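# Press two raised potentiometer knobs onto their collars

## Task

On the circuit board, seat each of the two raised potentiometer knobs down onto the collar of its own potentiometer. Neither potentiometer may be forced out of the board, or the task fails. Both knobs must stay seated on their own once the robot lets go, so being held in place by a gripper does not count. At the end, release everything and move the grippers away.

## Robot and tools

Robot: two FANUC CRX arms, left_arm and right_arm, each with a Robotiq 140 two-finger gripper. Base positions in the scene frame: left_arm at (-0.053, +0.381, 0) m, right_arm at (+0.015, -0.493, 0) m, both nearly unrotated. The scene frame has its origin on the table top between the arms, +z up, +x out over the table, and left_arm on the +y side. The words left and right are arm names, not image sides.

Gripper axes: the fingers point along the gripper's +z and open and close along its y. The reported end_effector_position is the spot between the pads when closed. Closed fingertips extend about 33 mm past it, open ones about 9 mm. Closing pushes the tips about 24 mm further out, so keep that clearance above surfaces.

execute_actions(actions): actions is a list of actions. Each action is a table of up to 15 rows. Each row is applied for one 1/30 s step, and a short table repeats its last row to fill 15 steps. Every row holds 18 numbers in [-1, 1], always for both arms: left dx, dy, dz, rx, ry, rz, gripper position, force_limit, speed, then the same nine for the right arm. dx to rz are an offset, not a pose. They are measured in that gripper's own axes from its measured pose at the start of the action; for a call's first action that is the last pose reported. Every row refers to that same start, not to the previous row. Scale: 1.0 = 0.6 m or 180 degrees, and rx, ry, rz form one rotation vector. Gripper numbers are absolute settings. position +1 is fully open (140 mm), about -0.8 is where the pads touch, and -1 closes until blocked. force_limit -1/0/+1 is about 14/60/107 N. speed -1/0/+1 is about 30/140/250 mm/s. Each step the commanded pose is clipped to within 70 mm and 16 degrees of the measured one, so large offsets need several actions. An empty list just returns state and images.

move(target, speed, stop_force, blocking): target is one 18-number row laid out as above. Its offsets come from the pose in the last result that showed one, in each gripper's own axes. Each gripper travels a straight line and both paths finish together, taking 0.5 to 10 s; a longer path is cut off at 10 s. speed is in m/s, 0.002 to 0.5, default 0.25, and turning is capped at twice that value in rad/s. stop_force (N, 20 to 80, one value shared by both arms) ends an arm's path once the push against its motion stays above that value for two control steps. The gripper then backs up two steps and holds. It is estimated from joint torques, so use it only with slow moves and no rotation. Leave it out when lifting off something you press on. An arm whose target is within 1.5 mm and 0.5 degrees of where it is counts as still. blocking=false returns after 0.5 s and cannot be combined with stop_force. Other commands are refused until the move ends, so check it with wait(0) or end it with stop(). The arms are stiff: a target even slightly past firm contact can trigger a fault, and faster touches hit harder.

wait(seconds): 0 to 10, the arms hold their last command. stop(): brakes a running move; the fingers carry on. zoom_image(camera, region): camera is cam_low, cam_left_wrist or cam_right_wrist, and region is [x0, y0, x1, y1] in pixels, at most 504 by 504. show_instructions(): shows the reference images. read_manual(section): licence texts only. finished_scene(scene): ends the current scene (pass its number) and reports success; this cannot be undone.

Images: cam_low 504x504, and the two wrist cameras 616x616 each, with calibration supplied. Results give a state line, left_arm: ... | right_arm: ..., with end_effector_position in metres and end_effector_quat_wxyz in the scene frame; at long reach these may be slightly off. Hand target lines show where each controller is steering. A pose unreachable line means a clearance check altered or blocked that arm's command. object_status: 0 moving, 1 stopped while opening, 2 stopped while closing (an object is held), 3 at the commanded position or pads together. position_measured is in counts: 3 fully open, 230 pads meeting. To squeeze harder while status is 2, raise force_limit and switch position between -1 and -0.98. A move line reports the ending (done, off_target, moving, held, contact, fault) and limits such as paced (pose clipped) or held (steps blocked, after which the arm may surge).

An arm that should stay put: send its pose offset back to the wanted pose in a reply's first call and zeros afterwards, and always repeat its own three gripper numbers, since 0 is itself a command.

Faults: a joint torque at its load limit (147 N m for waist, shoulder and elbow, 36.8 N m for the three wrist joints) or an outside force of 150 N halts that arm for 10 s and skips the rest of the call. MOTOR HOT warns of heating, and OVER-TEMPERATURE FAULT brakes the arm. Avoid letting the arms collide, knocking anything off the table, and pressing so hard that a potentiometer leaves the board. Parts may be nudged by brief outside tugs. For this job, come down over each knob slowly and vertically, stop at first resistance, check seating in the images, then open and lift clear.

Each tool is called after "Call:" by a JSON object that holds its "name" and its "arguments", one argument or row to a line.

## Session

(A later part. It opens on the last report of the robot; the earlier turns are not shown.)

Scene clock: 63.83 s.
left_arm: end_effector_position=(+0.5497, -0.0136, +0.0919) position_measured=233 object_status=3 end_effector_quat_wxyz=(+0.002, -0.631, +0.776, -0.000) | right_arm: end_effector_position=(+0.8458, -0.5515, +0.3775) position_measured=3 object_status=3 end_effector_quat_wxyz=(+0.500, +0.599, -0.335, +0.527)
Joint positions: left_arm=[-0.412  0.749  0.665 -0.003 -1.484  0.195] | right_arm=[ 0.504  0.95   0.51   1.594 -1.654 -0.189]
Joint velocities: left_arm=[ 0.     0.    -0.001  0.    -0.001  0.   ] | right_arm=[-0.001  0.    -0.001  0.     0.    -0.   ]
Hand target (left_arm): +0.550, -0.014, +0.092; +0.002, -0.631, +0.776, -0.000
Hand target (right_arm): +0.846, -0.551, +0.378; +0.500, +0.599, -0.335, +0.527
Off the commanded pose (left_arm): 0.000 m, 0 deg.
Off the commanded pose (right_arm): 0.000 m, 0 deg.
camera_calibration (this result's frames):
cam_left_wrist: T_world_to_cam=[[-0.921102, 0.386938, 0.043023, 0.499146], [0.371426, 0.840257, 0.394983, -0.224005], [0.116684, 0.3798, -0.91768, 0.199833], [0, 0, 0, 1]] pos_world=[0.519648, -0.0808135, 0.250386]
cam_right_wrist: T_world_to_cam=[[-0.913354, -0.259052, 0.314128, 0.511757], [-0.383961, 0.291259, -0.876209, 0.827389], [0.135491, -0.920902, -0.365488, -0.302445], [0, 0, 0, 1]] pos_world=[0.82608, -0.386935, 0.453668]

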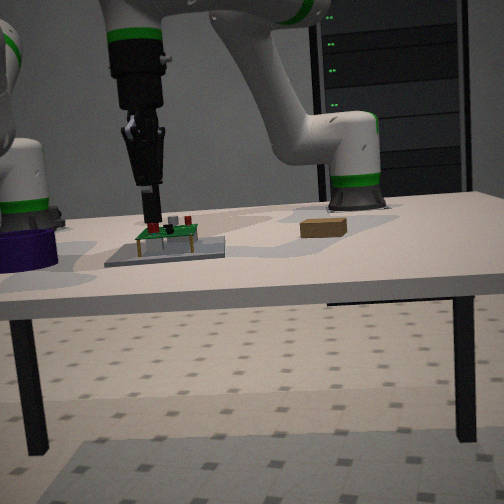

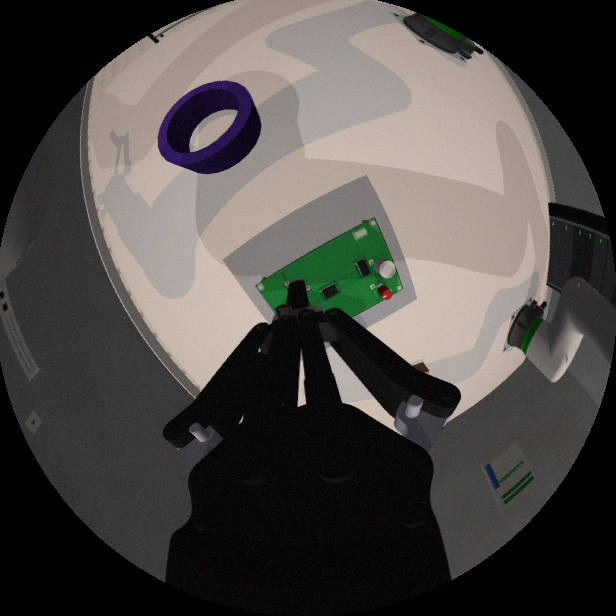

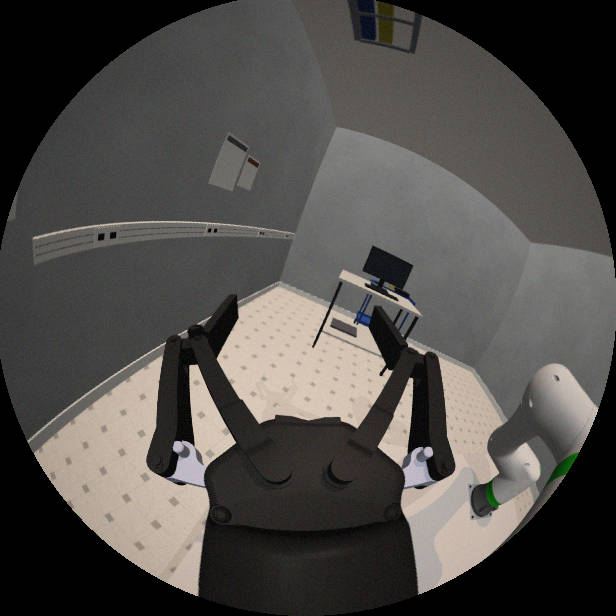

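Softer here; about 4 mm or more remains.

Call:
{"name": "execute_actions", "arguments": {
  "actions": [
    [[0,0,0.0065,0,0,0,-1,0,0,0,0,0,0,0,0,1,0,0]],
    [[0,0,-0.012,0,0,0,-1,0,0,0,0,0,0,0,0,1,0,0]]
  ]
}}

Call:
{"name": "zoom_image", "arguments": {
  "camera": "cam_low",
  "region": [135,210,175,240]
}}

Call:
{"name": "execute_actions", "arguments": {
  "actions": [
    [[0,0,0.013,0,0,0,-1,0,0,0,0,0,0,0,0,1,0,0]],
    [[0,0,-0.012,0,0,0,-1,0,0,0,0,0,0,0,0,1,0,0]]
  ]
}}

Call:
{"name": "zoom_image", "arguments": {
  "camera": "cam_low",
  "region": [135,210,175,240]
}}

Scene clock: 74.50 s.
left_arm: end_effector_position=(+0.5497, -0.0135, +0.0952) position_measured=233 object_status=3 end_effector_quat_wxyz=(+0.002, -0.631, +0.776, -0.000) | right_arm: end_effector_position=(+0.8458, -0.5515, +0.3775) position_measured=3 object_status=3 end_effector_quat_wxyz=(+0.500, +0.599, -0.335, +0.527)
Joint positions: left_arm=[-0.412  0.748  0.671 -0.003 -1.491  0.195] | right_arm=[ 0.504  0.95   0.51   1.594 -1.654 -0.189]
Joint velocities: left_arm=[-0.    -0.     0.001 -0.001 -0.     0.   ] | right_arm=[-0.  0. -0. -0.  0. -0.]
Hand target (left_arm): +0.550, -0.014, +0.095; +0.002, -0.631, +0.776, -0.000
Hand target (right_arm): +0.846, -0.551, +0.378; +0.500, +0.599, -0.335, +0.527
Off the commanded pose (left_arm): 0.000 m, 0 deg.
Off the commanded pose (right_arm): 0.000 m, 0 deg.
camera_calibration (this result's frames):
cam_left_wrist: T_world_to_cam=[[-0.921109, 0.386919, 0.0430276, 0.499007], [0.371399, 0.840228, 0.39507, -0.225323], [0.116707, 0.379883, -0.917643, 0.202809], [0, 0, 0, 1]] pos_world=[0.519655, -0.0807964, 0.253653]
cam_right_wrist: T_world_to_cam=[[-0.913354, -0.259052, 0.314127, 0.511758], [-0.383961, 0.291259, -0.876209, 0.827389], [0.135491, -0.920902, -0.365488, -0.302445], [0, 0, 0, 1]] pos_world=[0.82608, -0.386935, 0.453669]

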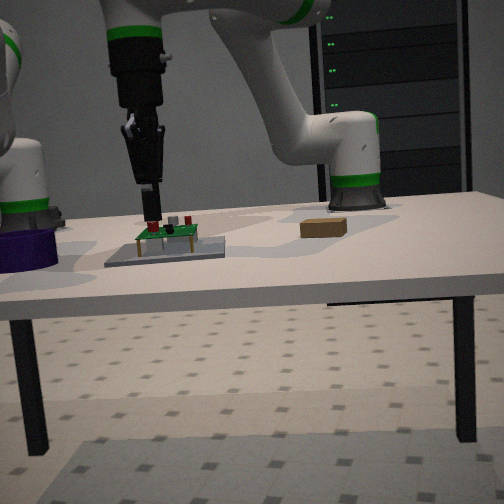

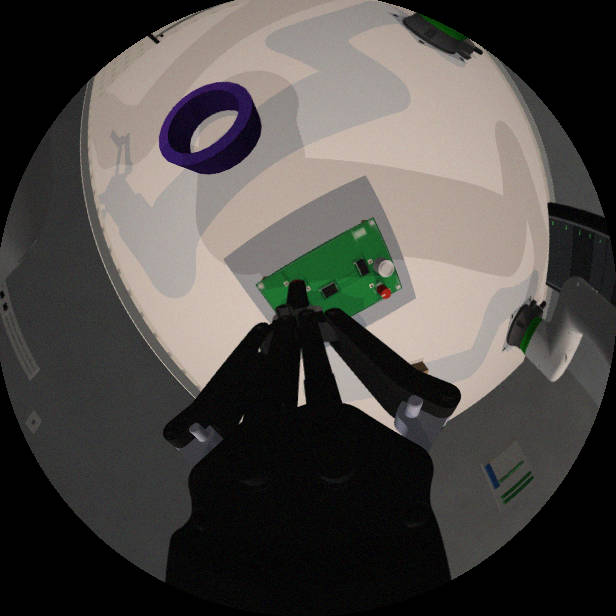

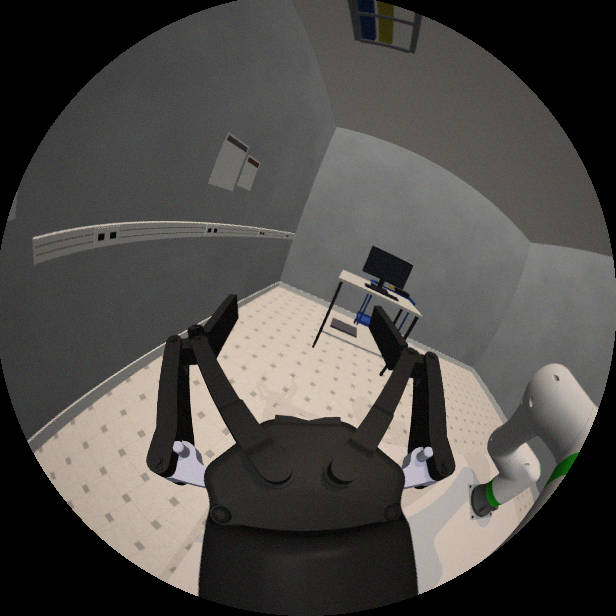

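Region (135, 210, 175, 240) of cam_low's 504x504 image, scaled by 12.600, with more detail than that image has; it fills the top 378 rows of this view, and the rest is white.

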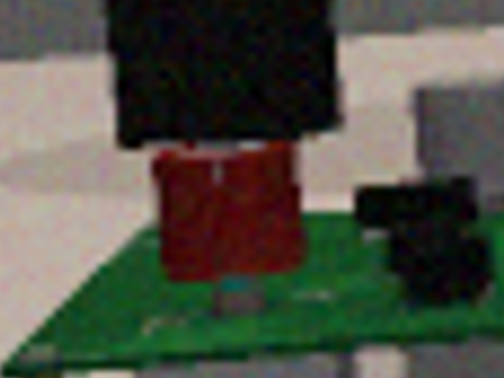

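Scene clock: 75.50 s.
left_arm: end_effector_position=(+0.5497, -0.0135, +0.0946) position_measured=233 object_status=3 end_effector_quat_wxyz=(+0.002, -0.631, +0.776, -0.000) | right_arm: end_effector_position=(+0.8458, -0.5515, +0.3775) position_measured=3 object_status=3 end_effector_quat_wxyz=(+0.500, +0.599, -0.335, +0.527)
Joint positions: left_arm=[-0.412  0.749  0.67  -0.003 -1.49   0.195] | right_arm=[ 0.504  0.95   0.51   1.594 -1.654 -0.189]
Joint velocities: left_arm=[-0.     0.     0.     0.     0.002 -0.   ] | right_arm=[ 0.    -0.    -0.    -0.     0.001 -0.   ]
Hand target (left_arm): +0.550, -0.014, +0.095; +0.002, -0.631, +0.776, -0.000
Hand target (right_arm): +0.846, -0.551, +0.378; +0.500, +0.599, -0.335, +0.527
Off the commanded pose (left_arm): 0.000 m, 0 deg.
Off the commanded pose (right_arm): 0.000 m, 0 deg.
camera_calibration (this result's frames):
cam_left_wrist: T_world_to_cam=[[-0.921108, 0.386923, 0.0430227, 0.499032], [0.371401, 0.840227, 0.395069, -0.225088], [0.116713, 0.37988, -0.917643, 0.202258], [0, 0, 0, 1]] pos_world=[0.519654, -0.080796, 0.253057]
cam_right_wrist: T_world_to_cam=[[-0.913354, -0.259052, 0.314128, 0.511758], [-0.383961, 0.291259, -0.876209, 0.827389], [0.135491, -0.920902, -0.365488, -0.302445], [0, 0, 0, 1]] pos_world=[0.82608, -0.386935, 0.453669]

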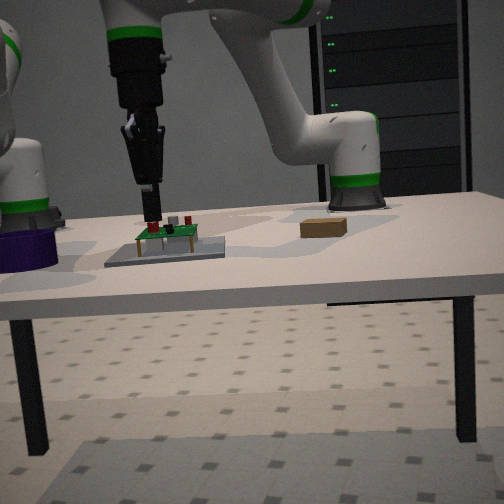

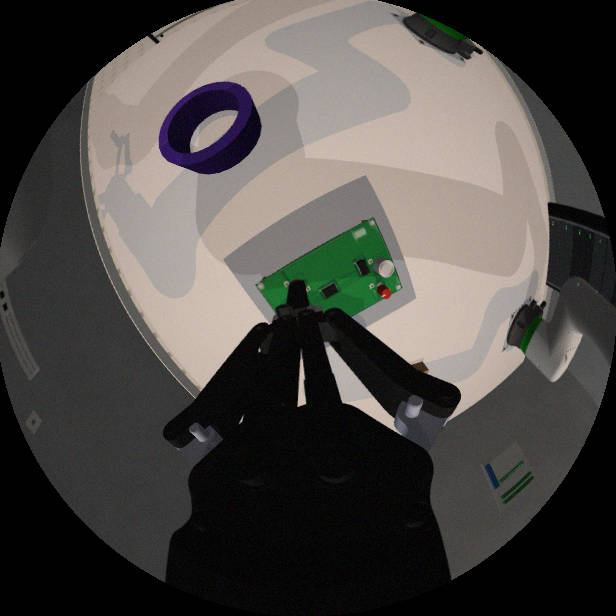

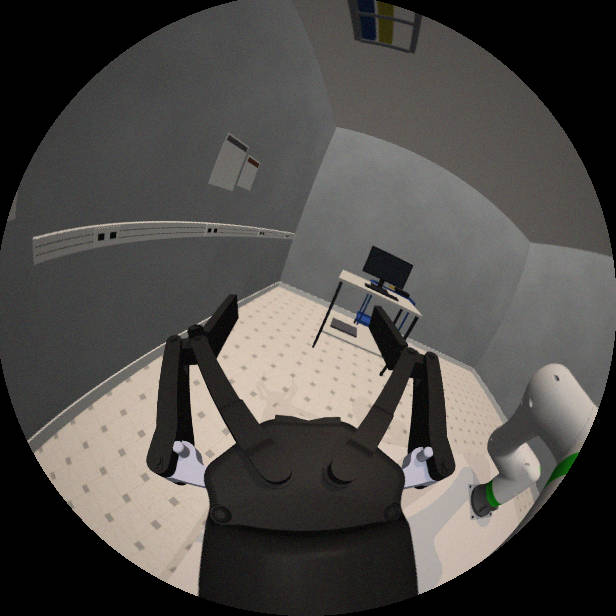

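Region (135, 210, 175, 240) of cam_low's 504x504 image, scaled by 12.600, with more detail than that image has; it fills the top 378 rows of this view, and the rest is white.

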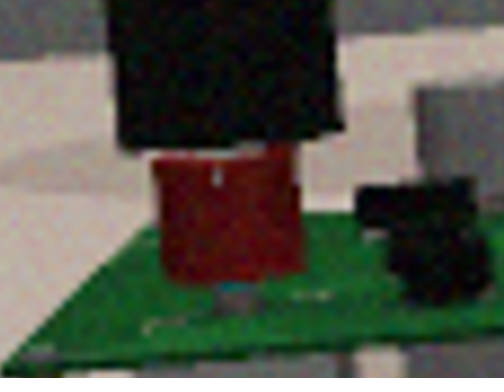

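Call:
{"name": "execute_actions", "arguments": {
  "actions": [
    [[0,0,0.0143,0,0,0,-1,0,0,0,0,0,0,0,0,1,0,0]],
    [[0,0,-0.014,0,0,0,-1,0,0,0,0,0,0,0,0,1,0,0]]
  ]
}}

Call:
{"name": "zoom_image", "arguments": {
  "camera": "cam_low",
  "region": [135,210,175,240]
}}

Call:
{"name": "execute_actions", "arguments": {
  "actions": [
    [[0,0,0.0147,0,0,0,-1,0,0,0,0,0,0,0,0,1,0,0]],
    [[0,0,-0.0147,0,0,0,-1,0,0,0,0,0,0,0,0,1,0,0]]
  ]
}}

Call:
{"name": "zoom_image", "arguments": {
  "camera": "cam_low",
  "region": [135,210,175,240]
}}

Scene clock: 85.23 s.
left_arm: end_effector_position=(+0.5497, -0.0135, +0.0944) position_measured=233 object_status=3 end_effector_quat_wxyz=(+0.002, -0.631, +0.776, -0.000) | right_arm: end_effector_position=(+0.8458, -0.5515, +0.3775) position_measured=3 object_status=3 end_effector_quat_wxyz=(+0.500, +0.599, -0.335, +0.527)
Joint positions: left_arm=[-0.412  0.749  0.67  -0.003 -1.489  0.195] | right_arm=[ 0.504  0.95   0.51   1.594 -1.654 -0.189]
Joint velocities: left_arm=[-0.     0.     0.001 -0.001 -0.001 -0.   ] | right_arm=[-0.  0.  0. -0.  0. -0.]
Hand target (left_arm): +0.550, -0.014, +0.094; +0.002, -0.631, +0.776, -0.000
Hand target (right_arm): +0.846, -0.551, +0.378; +0.500, +0.599, -0.335, +0.527
Off the commanded pose (left_arm): 0.000 m, 0 deg.
Off the commanded pose (right_arm): 0.000 m, 0 deg.
camera_calibration (this result's frames):
cam_left_wrist: T_world_to_cam=[[-0.921107, 0.386925, 0.0430206, 0.499039], [0.371401, 0.840227, 0.395069, -0.225018], [0.116715, 0.379879, -0.917643, 0.202093], [0, 0, 0, 1]] pos_world=[0.519653, -0.0807955, 0.252878]
cam_right_wrist: T_world_to_cam=[[-0.913354, -0.259052, 0.314127, 0.511758], [-0.383961, 0.291259, -0.876209, 0.827389], [0.135491, -0.920902, -0.365488, -0.302445], [0, 0, 0, 1]] pos_world=[0.82608, -0.386935, 0.453669]

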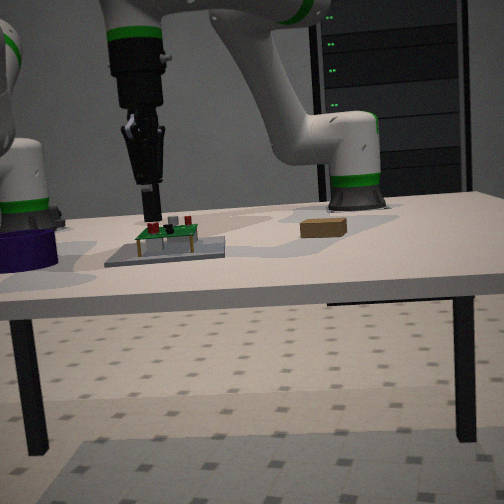

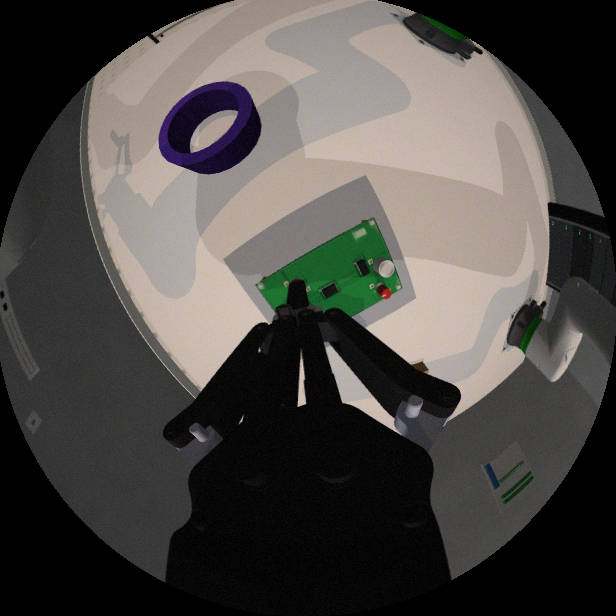

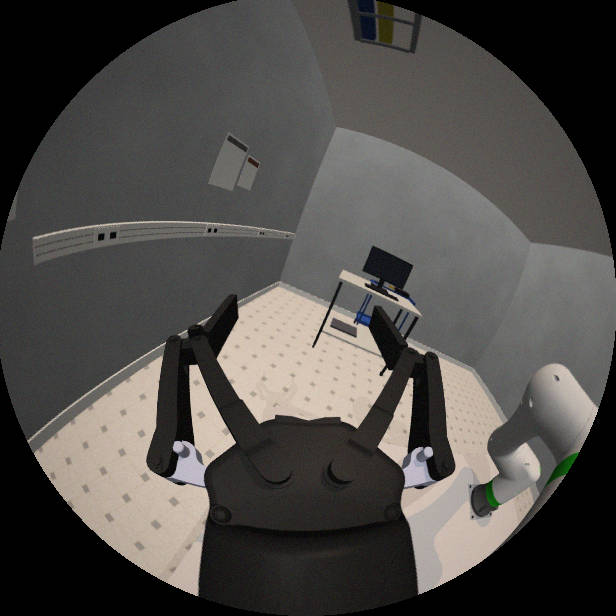

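Region (135, 210, 175, 240) of cam_low's 504x504 image, scaled by 12.600, with more detail than that image has; it fills the top 378 rows of this view, and the rest is white.

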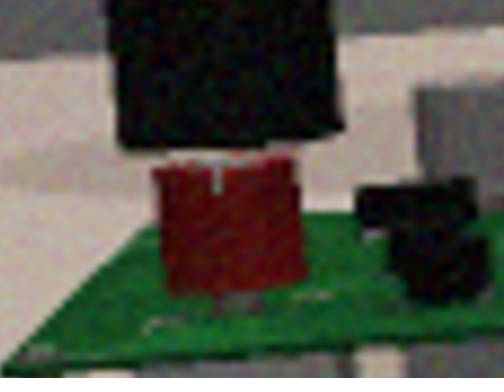

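Scene clock: 86.23 s.
left_arm: end_effector_position=(+0.5497, -0.0135, +0.0944) position_measured=233 object_status=3 end_effector_quat_wxyz=(+0.002, -0.631, +0.776, -0.000) | right_arm: end_effector_position=(+0.8458, -0.5515, +0.3775) position_measured=3 object_status=3 end_effector_quat_wxyz=(+0.500, +0.599, -0.335, +0.527)
Joint positions: left_arm=[-0.412  0.749  0.67  -0.003 -1.489  0.195] | right_arm=[ 0.504  0.95   0.51   1.594 -1.654 -0.189]
Joint velocities: left_arm=[ 0.001  0.     0.001 -0.     0.001  0.   ] | right_arm=[-0.001  0.    -0.001  0.     0.     0.   ]
Hand target (left_arm): +0.550, -0.014, +0.094; +0.002, -0.631, +0.776, -0.000
Hand target (right_arm): +0.846, -0.551, +0.378; +0.500, +0.599, -0.335, +0.527
Off the commanded pose (left_arm): 0.000 m, 0 deg.
Off the commanded pose (right_arm): 0.000 m, 0 deg.
camera_calibration (this result's frames):
cam_left_wrist: T_world_to_cam=[[-0.921108, 0.386925, 0.0430106, 0.499041], [0.371398, 0.840228, 0.39507, -0.225018], [0.116724, 0.379876, -0.917644, 0.202093], [0, 0, 0, 1]] pos_world=[0.519652, -0.0807952, 0.252883]
cam_right_wrist: T_world_to_cam=[[-0.913354, -0.259052, 0.314128, 0.511757], [-0.383961, 0.291259, -0.876209, 0.827389], [0.135491, -0.920902, -0.365488, -0.302445], [0, 0, 0, 1]] pos_world=[0.82608, -0.386935, 0.453668]

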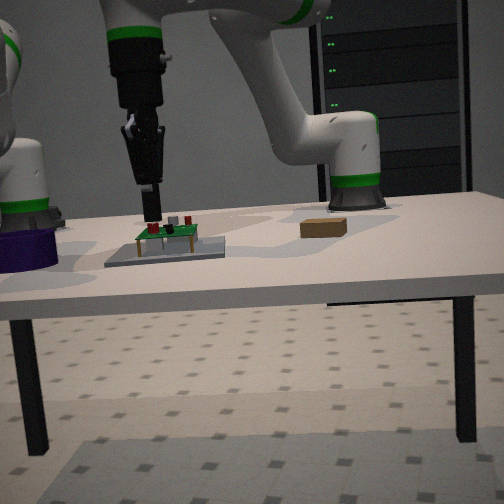

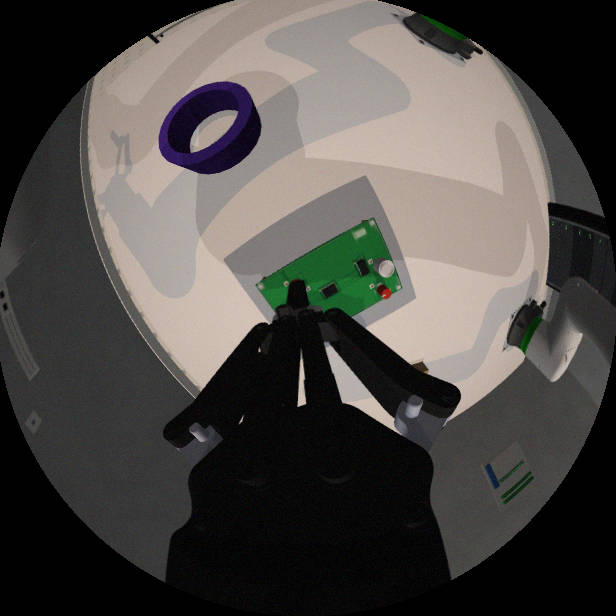

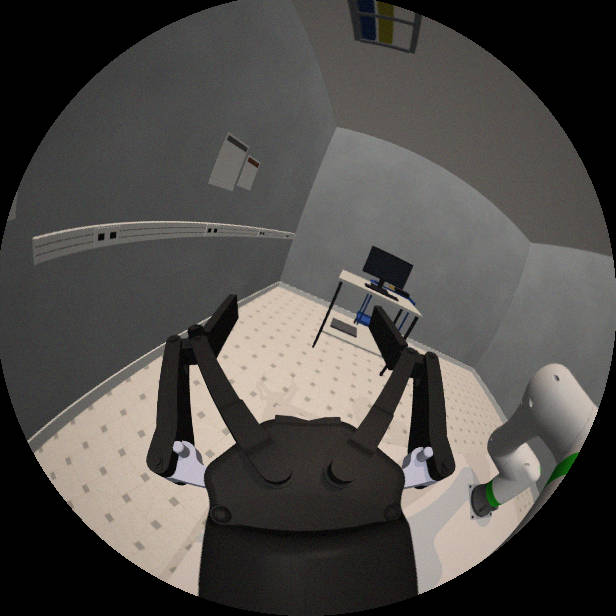

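Region (135, 210, 175, 240) of cam_low's 504x504 image, scaled by 12.600, with more detail than that image has; it fills the top 378 rows of this view, and the rest is white.

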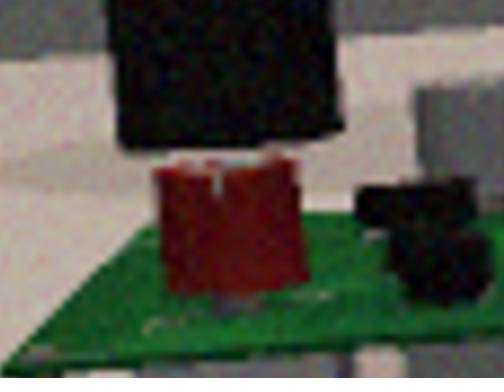

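Still a little movement; one more step, then clear.

Call:
{"name": "execute_actions", "arguments": {
  "actions": [
    [[0,0,0.0153,0,0,0,-1,0,0,0,0,0,0,0,0,1,0,0]],
    [[0,0,-0.0153,0,0,0,-1,0,0,0,0,0,0,0,0,1,0,0]]
  ]
}}

Call:
{"name": "zoom_image", "arguments": {
  "camera": "cam_low",
  "region": [135,210,175,240]
}}

Call:
{"name": "move", "arguments": {
  "target": [-0.2,0.25,-0.22,0,0,0,-1,0,0,0,0,0,0,0,0,1,0,0],
  "speed": 0.35
}}

Scene clock: 93.87 s.
left_arm: end_effector_position=(+0.5497, -0.0135, +0.0944) position_measured=233 object_status=3 end_effector_quat_wxyz=(+0.002, -0.631, +0.776, -0.000) | right_arm: end_effector_position=(+0.8458, -0.5515, +0.3775) position_measured=3 object_status=3 end_effector_quat_wxyz=(+0.500, +0.599, -0.335, +0.527)
Joint positions: left_arm=[-0.412  0.749  0.67  -0.003 -1.489  0.195] | right_arm=[ 0.504  0.95   0.51   1.594 -1.654 -0.189]
Joint velocities: left_arm=[-0.001 -0.     0.001 -0.    -0.002 -0.001] | right_arm=[ 0.    -0.001  0.    -0.    -0.001  0.   ]
Hand target (left_arm): +0.550, -0.014, +0.094; +0.002, -0.631, +0.776, -0.000
Hand target (right_arm): +0.846, -0.551, +0.378; +0.500, +0.599, -0.335, +0.527
Off the commanded pose (left_arm): 0.000 m, 0 deg.
Off the commanded pose (right_arm): 0.000 m, 0 deg.
camera_calibration (this result's frames):
cam_left_wrist: T_world_to_cam=[[-0.921106, 0.38693, 0.0429961, 0.499043], [0.371397, 0.840229, 0.39507, -0.225021], [0.116738, 0.37987, -0.917644, 0.202093], [0, 0, 0, 1]] pos_world=[0.519651, -0.0807948, 0.252891]
cam_right_wrist: T_world_to_cam=[[-0.913354, -0.259052, 0.314127, 0.511758], [-0.383961, 0.291259, -0.876209, 0.827389], [0.135491, -0.920902, -0.365488, -0.302445], [0, 0, 0, 1]] pos_world=[0.82608, -0.386935, 0.453669]

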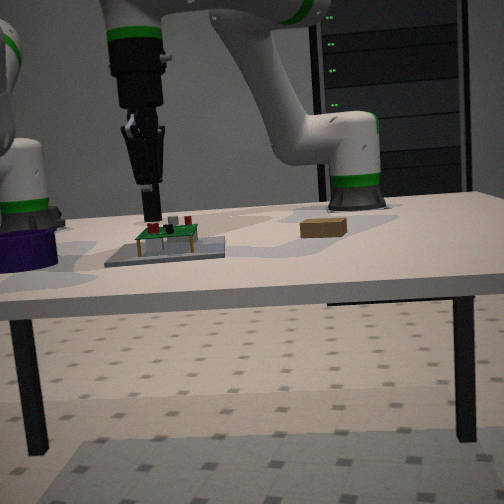

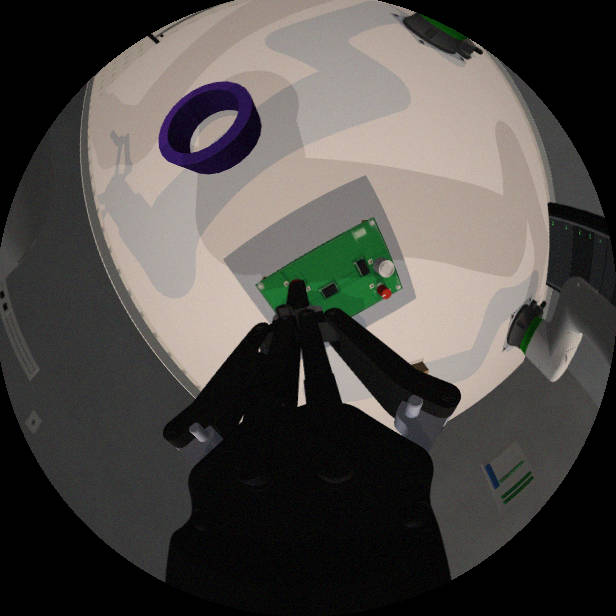

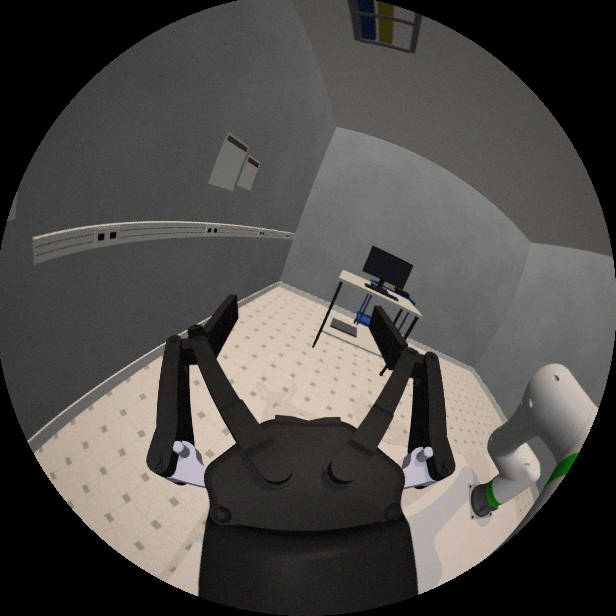

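Region (135, 210, 175, 240) of cam_low's 504x504 image, scaled by 12.600, with more detail than that image has; it fills the top 378 rows of this view, and the rest is white.

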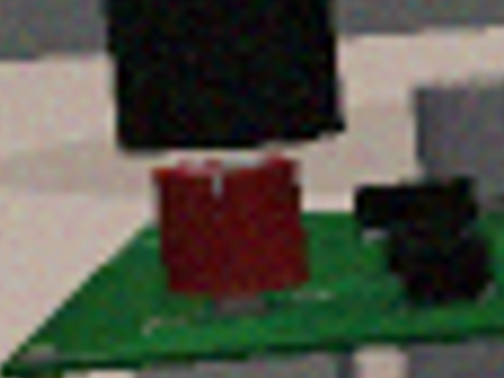

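Scene clock: 95.20 s.
left_arm: end_effector_position=(+0.4267, +0.1343, +0.2259) position_measured=233 object_status=3 end_effector_quat_wxyz=(+0.002, -0.631, +0.776, -0.000) | right_arm: end_effector_position=(+0.8458, -0.5515, +0.3775) position_measured=3 object_status=3 end_effector_quat_wxyz=(+0.500, +0.599, -0.335, +0.527)
Joint positions: left_arm=[-0.245  0.228  0.224 -0.003 -1.565  0.028] | right_arm=[ 0.504  0.95   0.51   1.594 -1.654 -0.189]
Joint velocities: left_arm=[ 0.002 -0.002 -0.001  0.    -0.001 -0.001] | right_arm=[-0.001  0.    -0.    -0.    -0.     0.   ]
Hand target (left_arm): +0.427, +0.134, +0.226; +0.002, -0.631, +0.776, -0.000
Hand target (right_arm): +0.846, -0.551, +0.378; +0.500, +0.599, -0.335, +0.527
Off the commanded pose (left_arm): 0.000 m, 0 deg.
Off the commanded pose (right_arm): 0.000 m, 0 deg.
move: done; limits=paced
camera_calibration (this result's frames):
cam_left_wrist: T_world_to_cam=[[-0.921159, 0.386752, 0.043474, 0.322763], [0.371453, 0.840346, 0.394768, -0.355457], [0.116144, 0.379793, -0.917752, 0.281255], [0, 0, 0, 1]] pos_world=[0.396686, 0.0670588, 0.384414]
cam_right_wrist: T_world_to_cam=[[-0.913354, -0.259052, 0.314127, 0.511758], [-0.383961, 0.291259, -0.876209, 0.827389], [0.135491, -0.920902, -0.365488, -0.302445], [0, 0, 0, 1]] pos_world=[0.82608, -0.386935, 0.453669]

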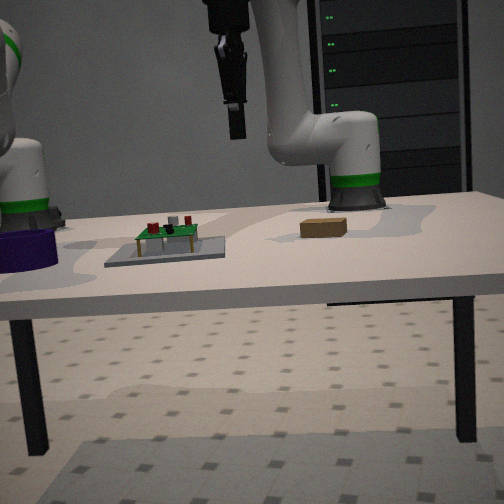

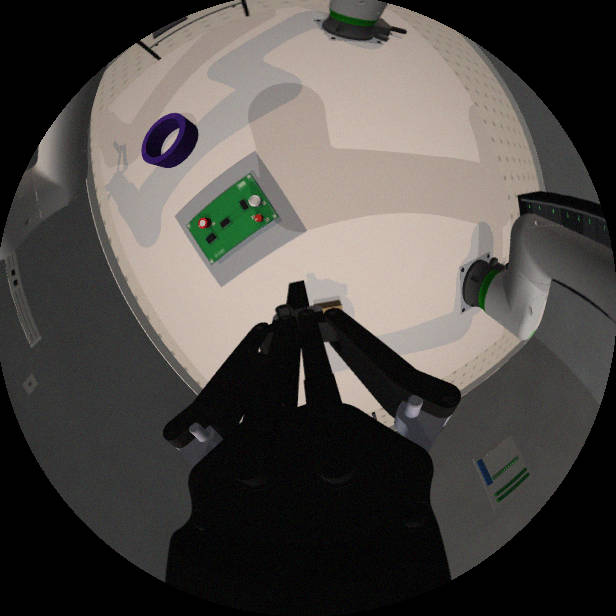

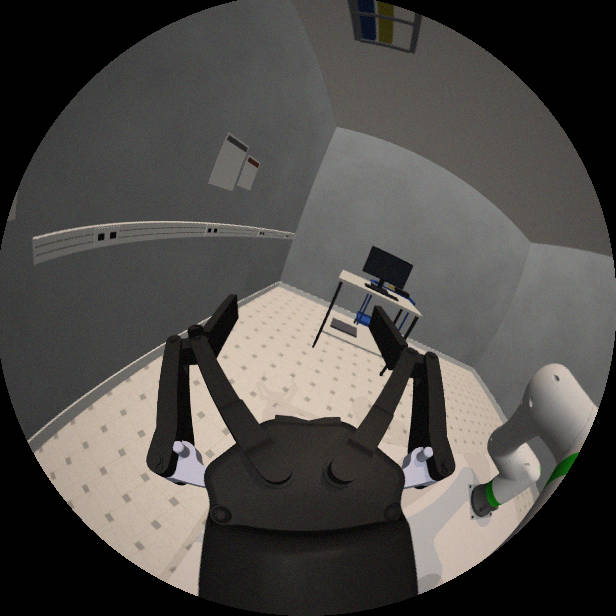

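Call:
{"name": "finished_scene", "arguments": {
  "scene": 2
}}

The scene is finished: the task was done.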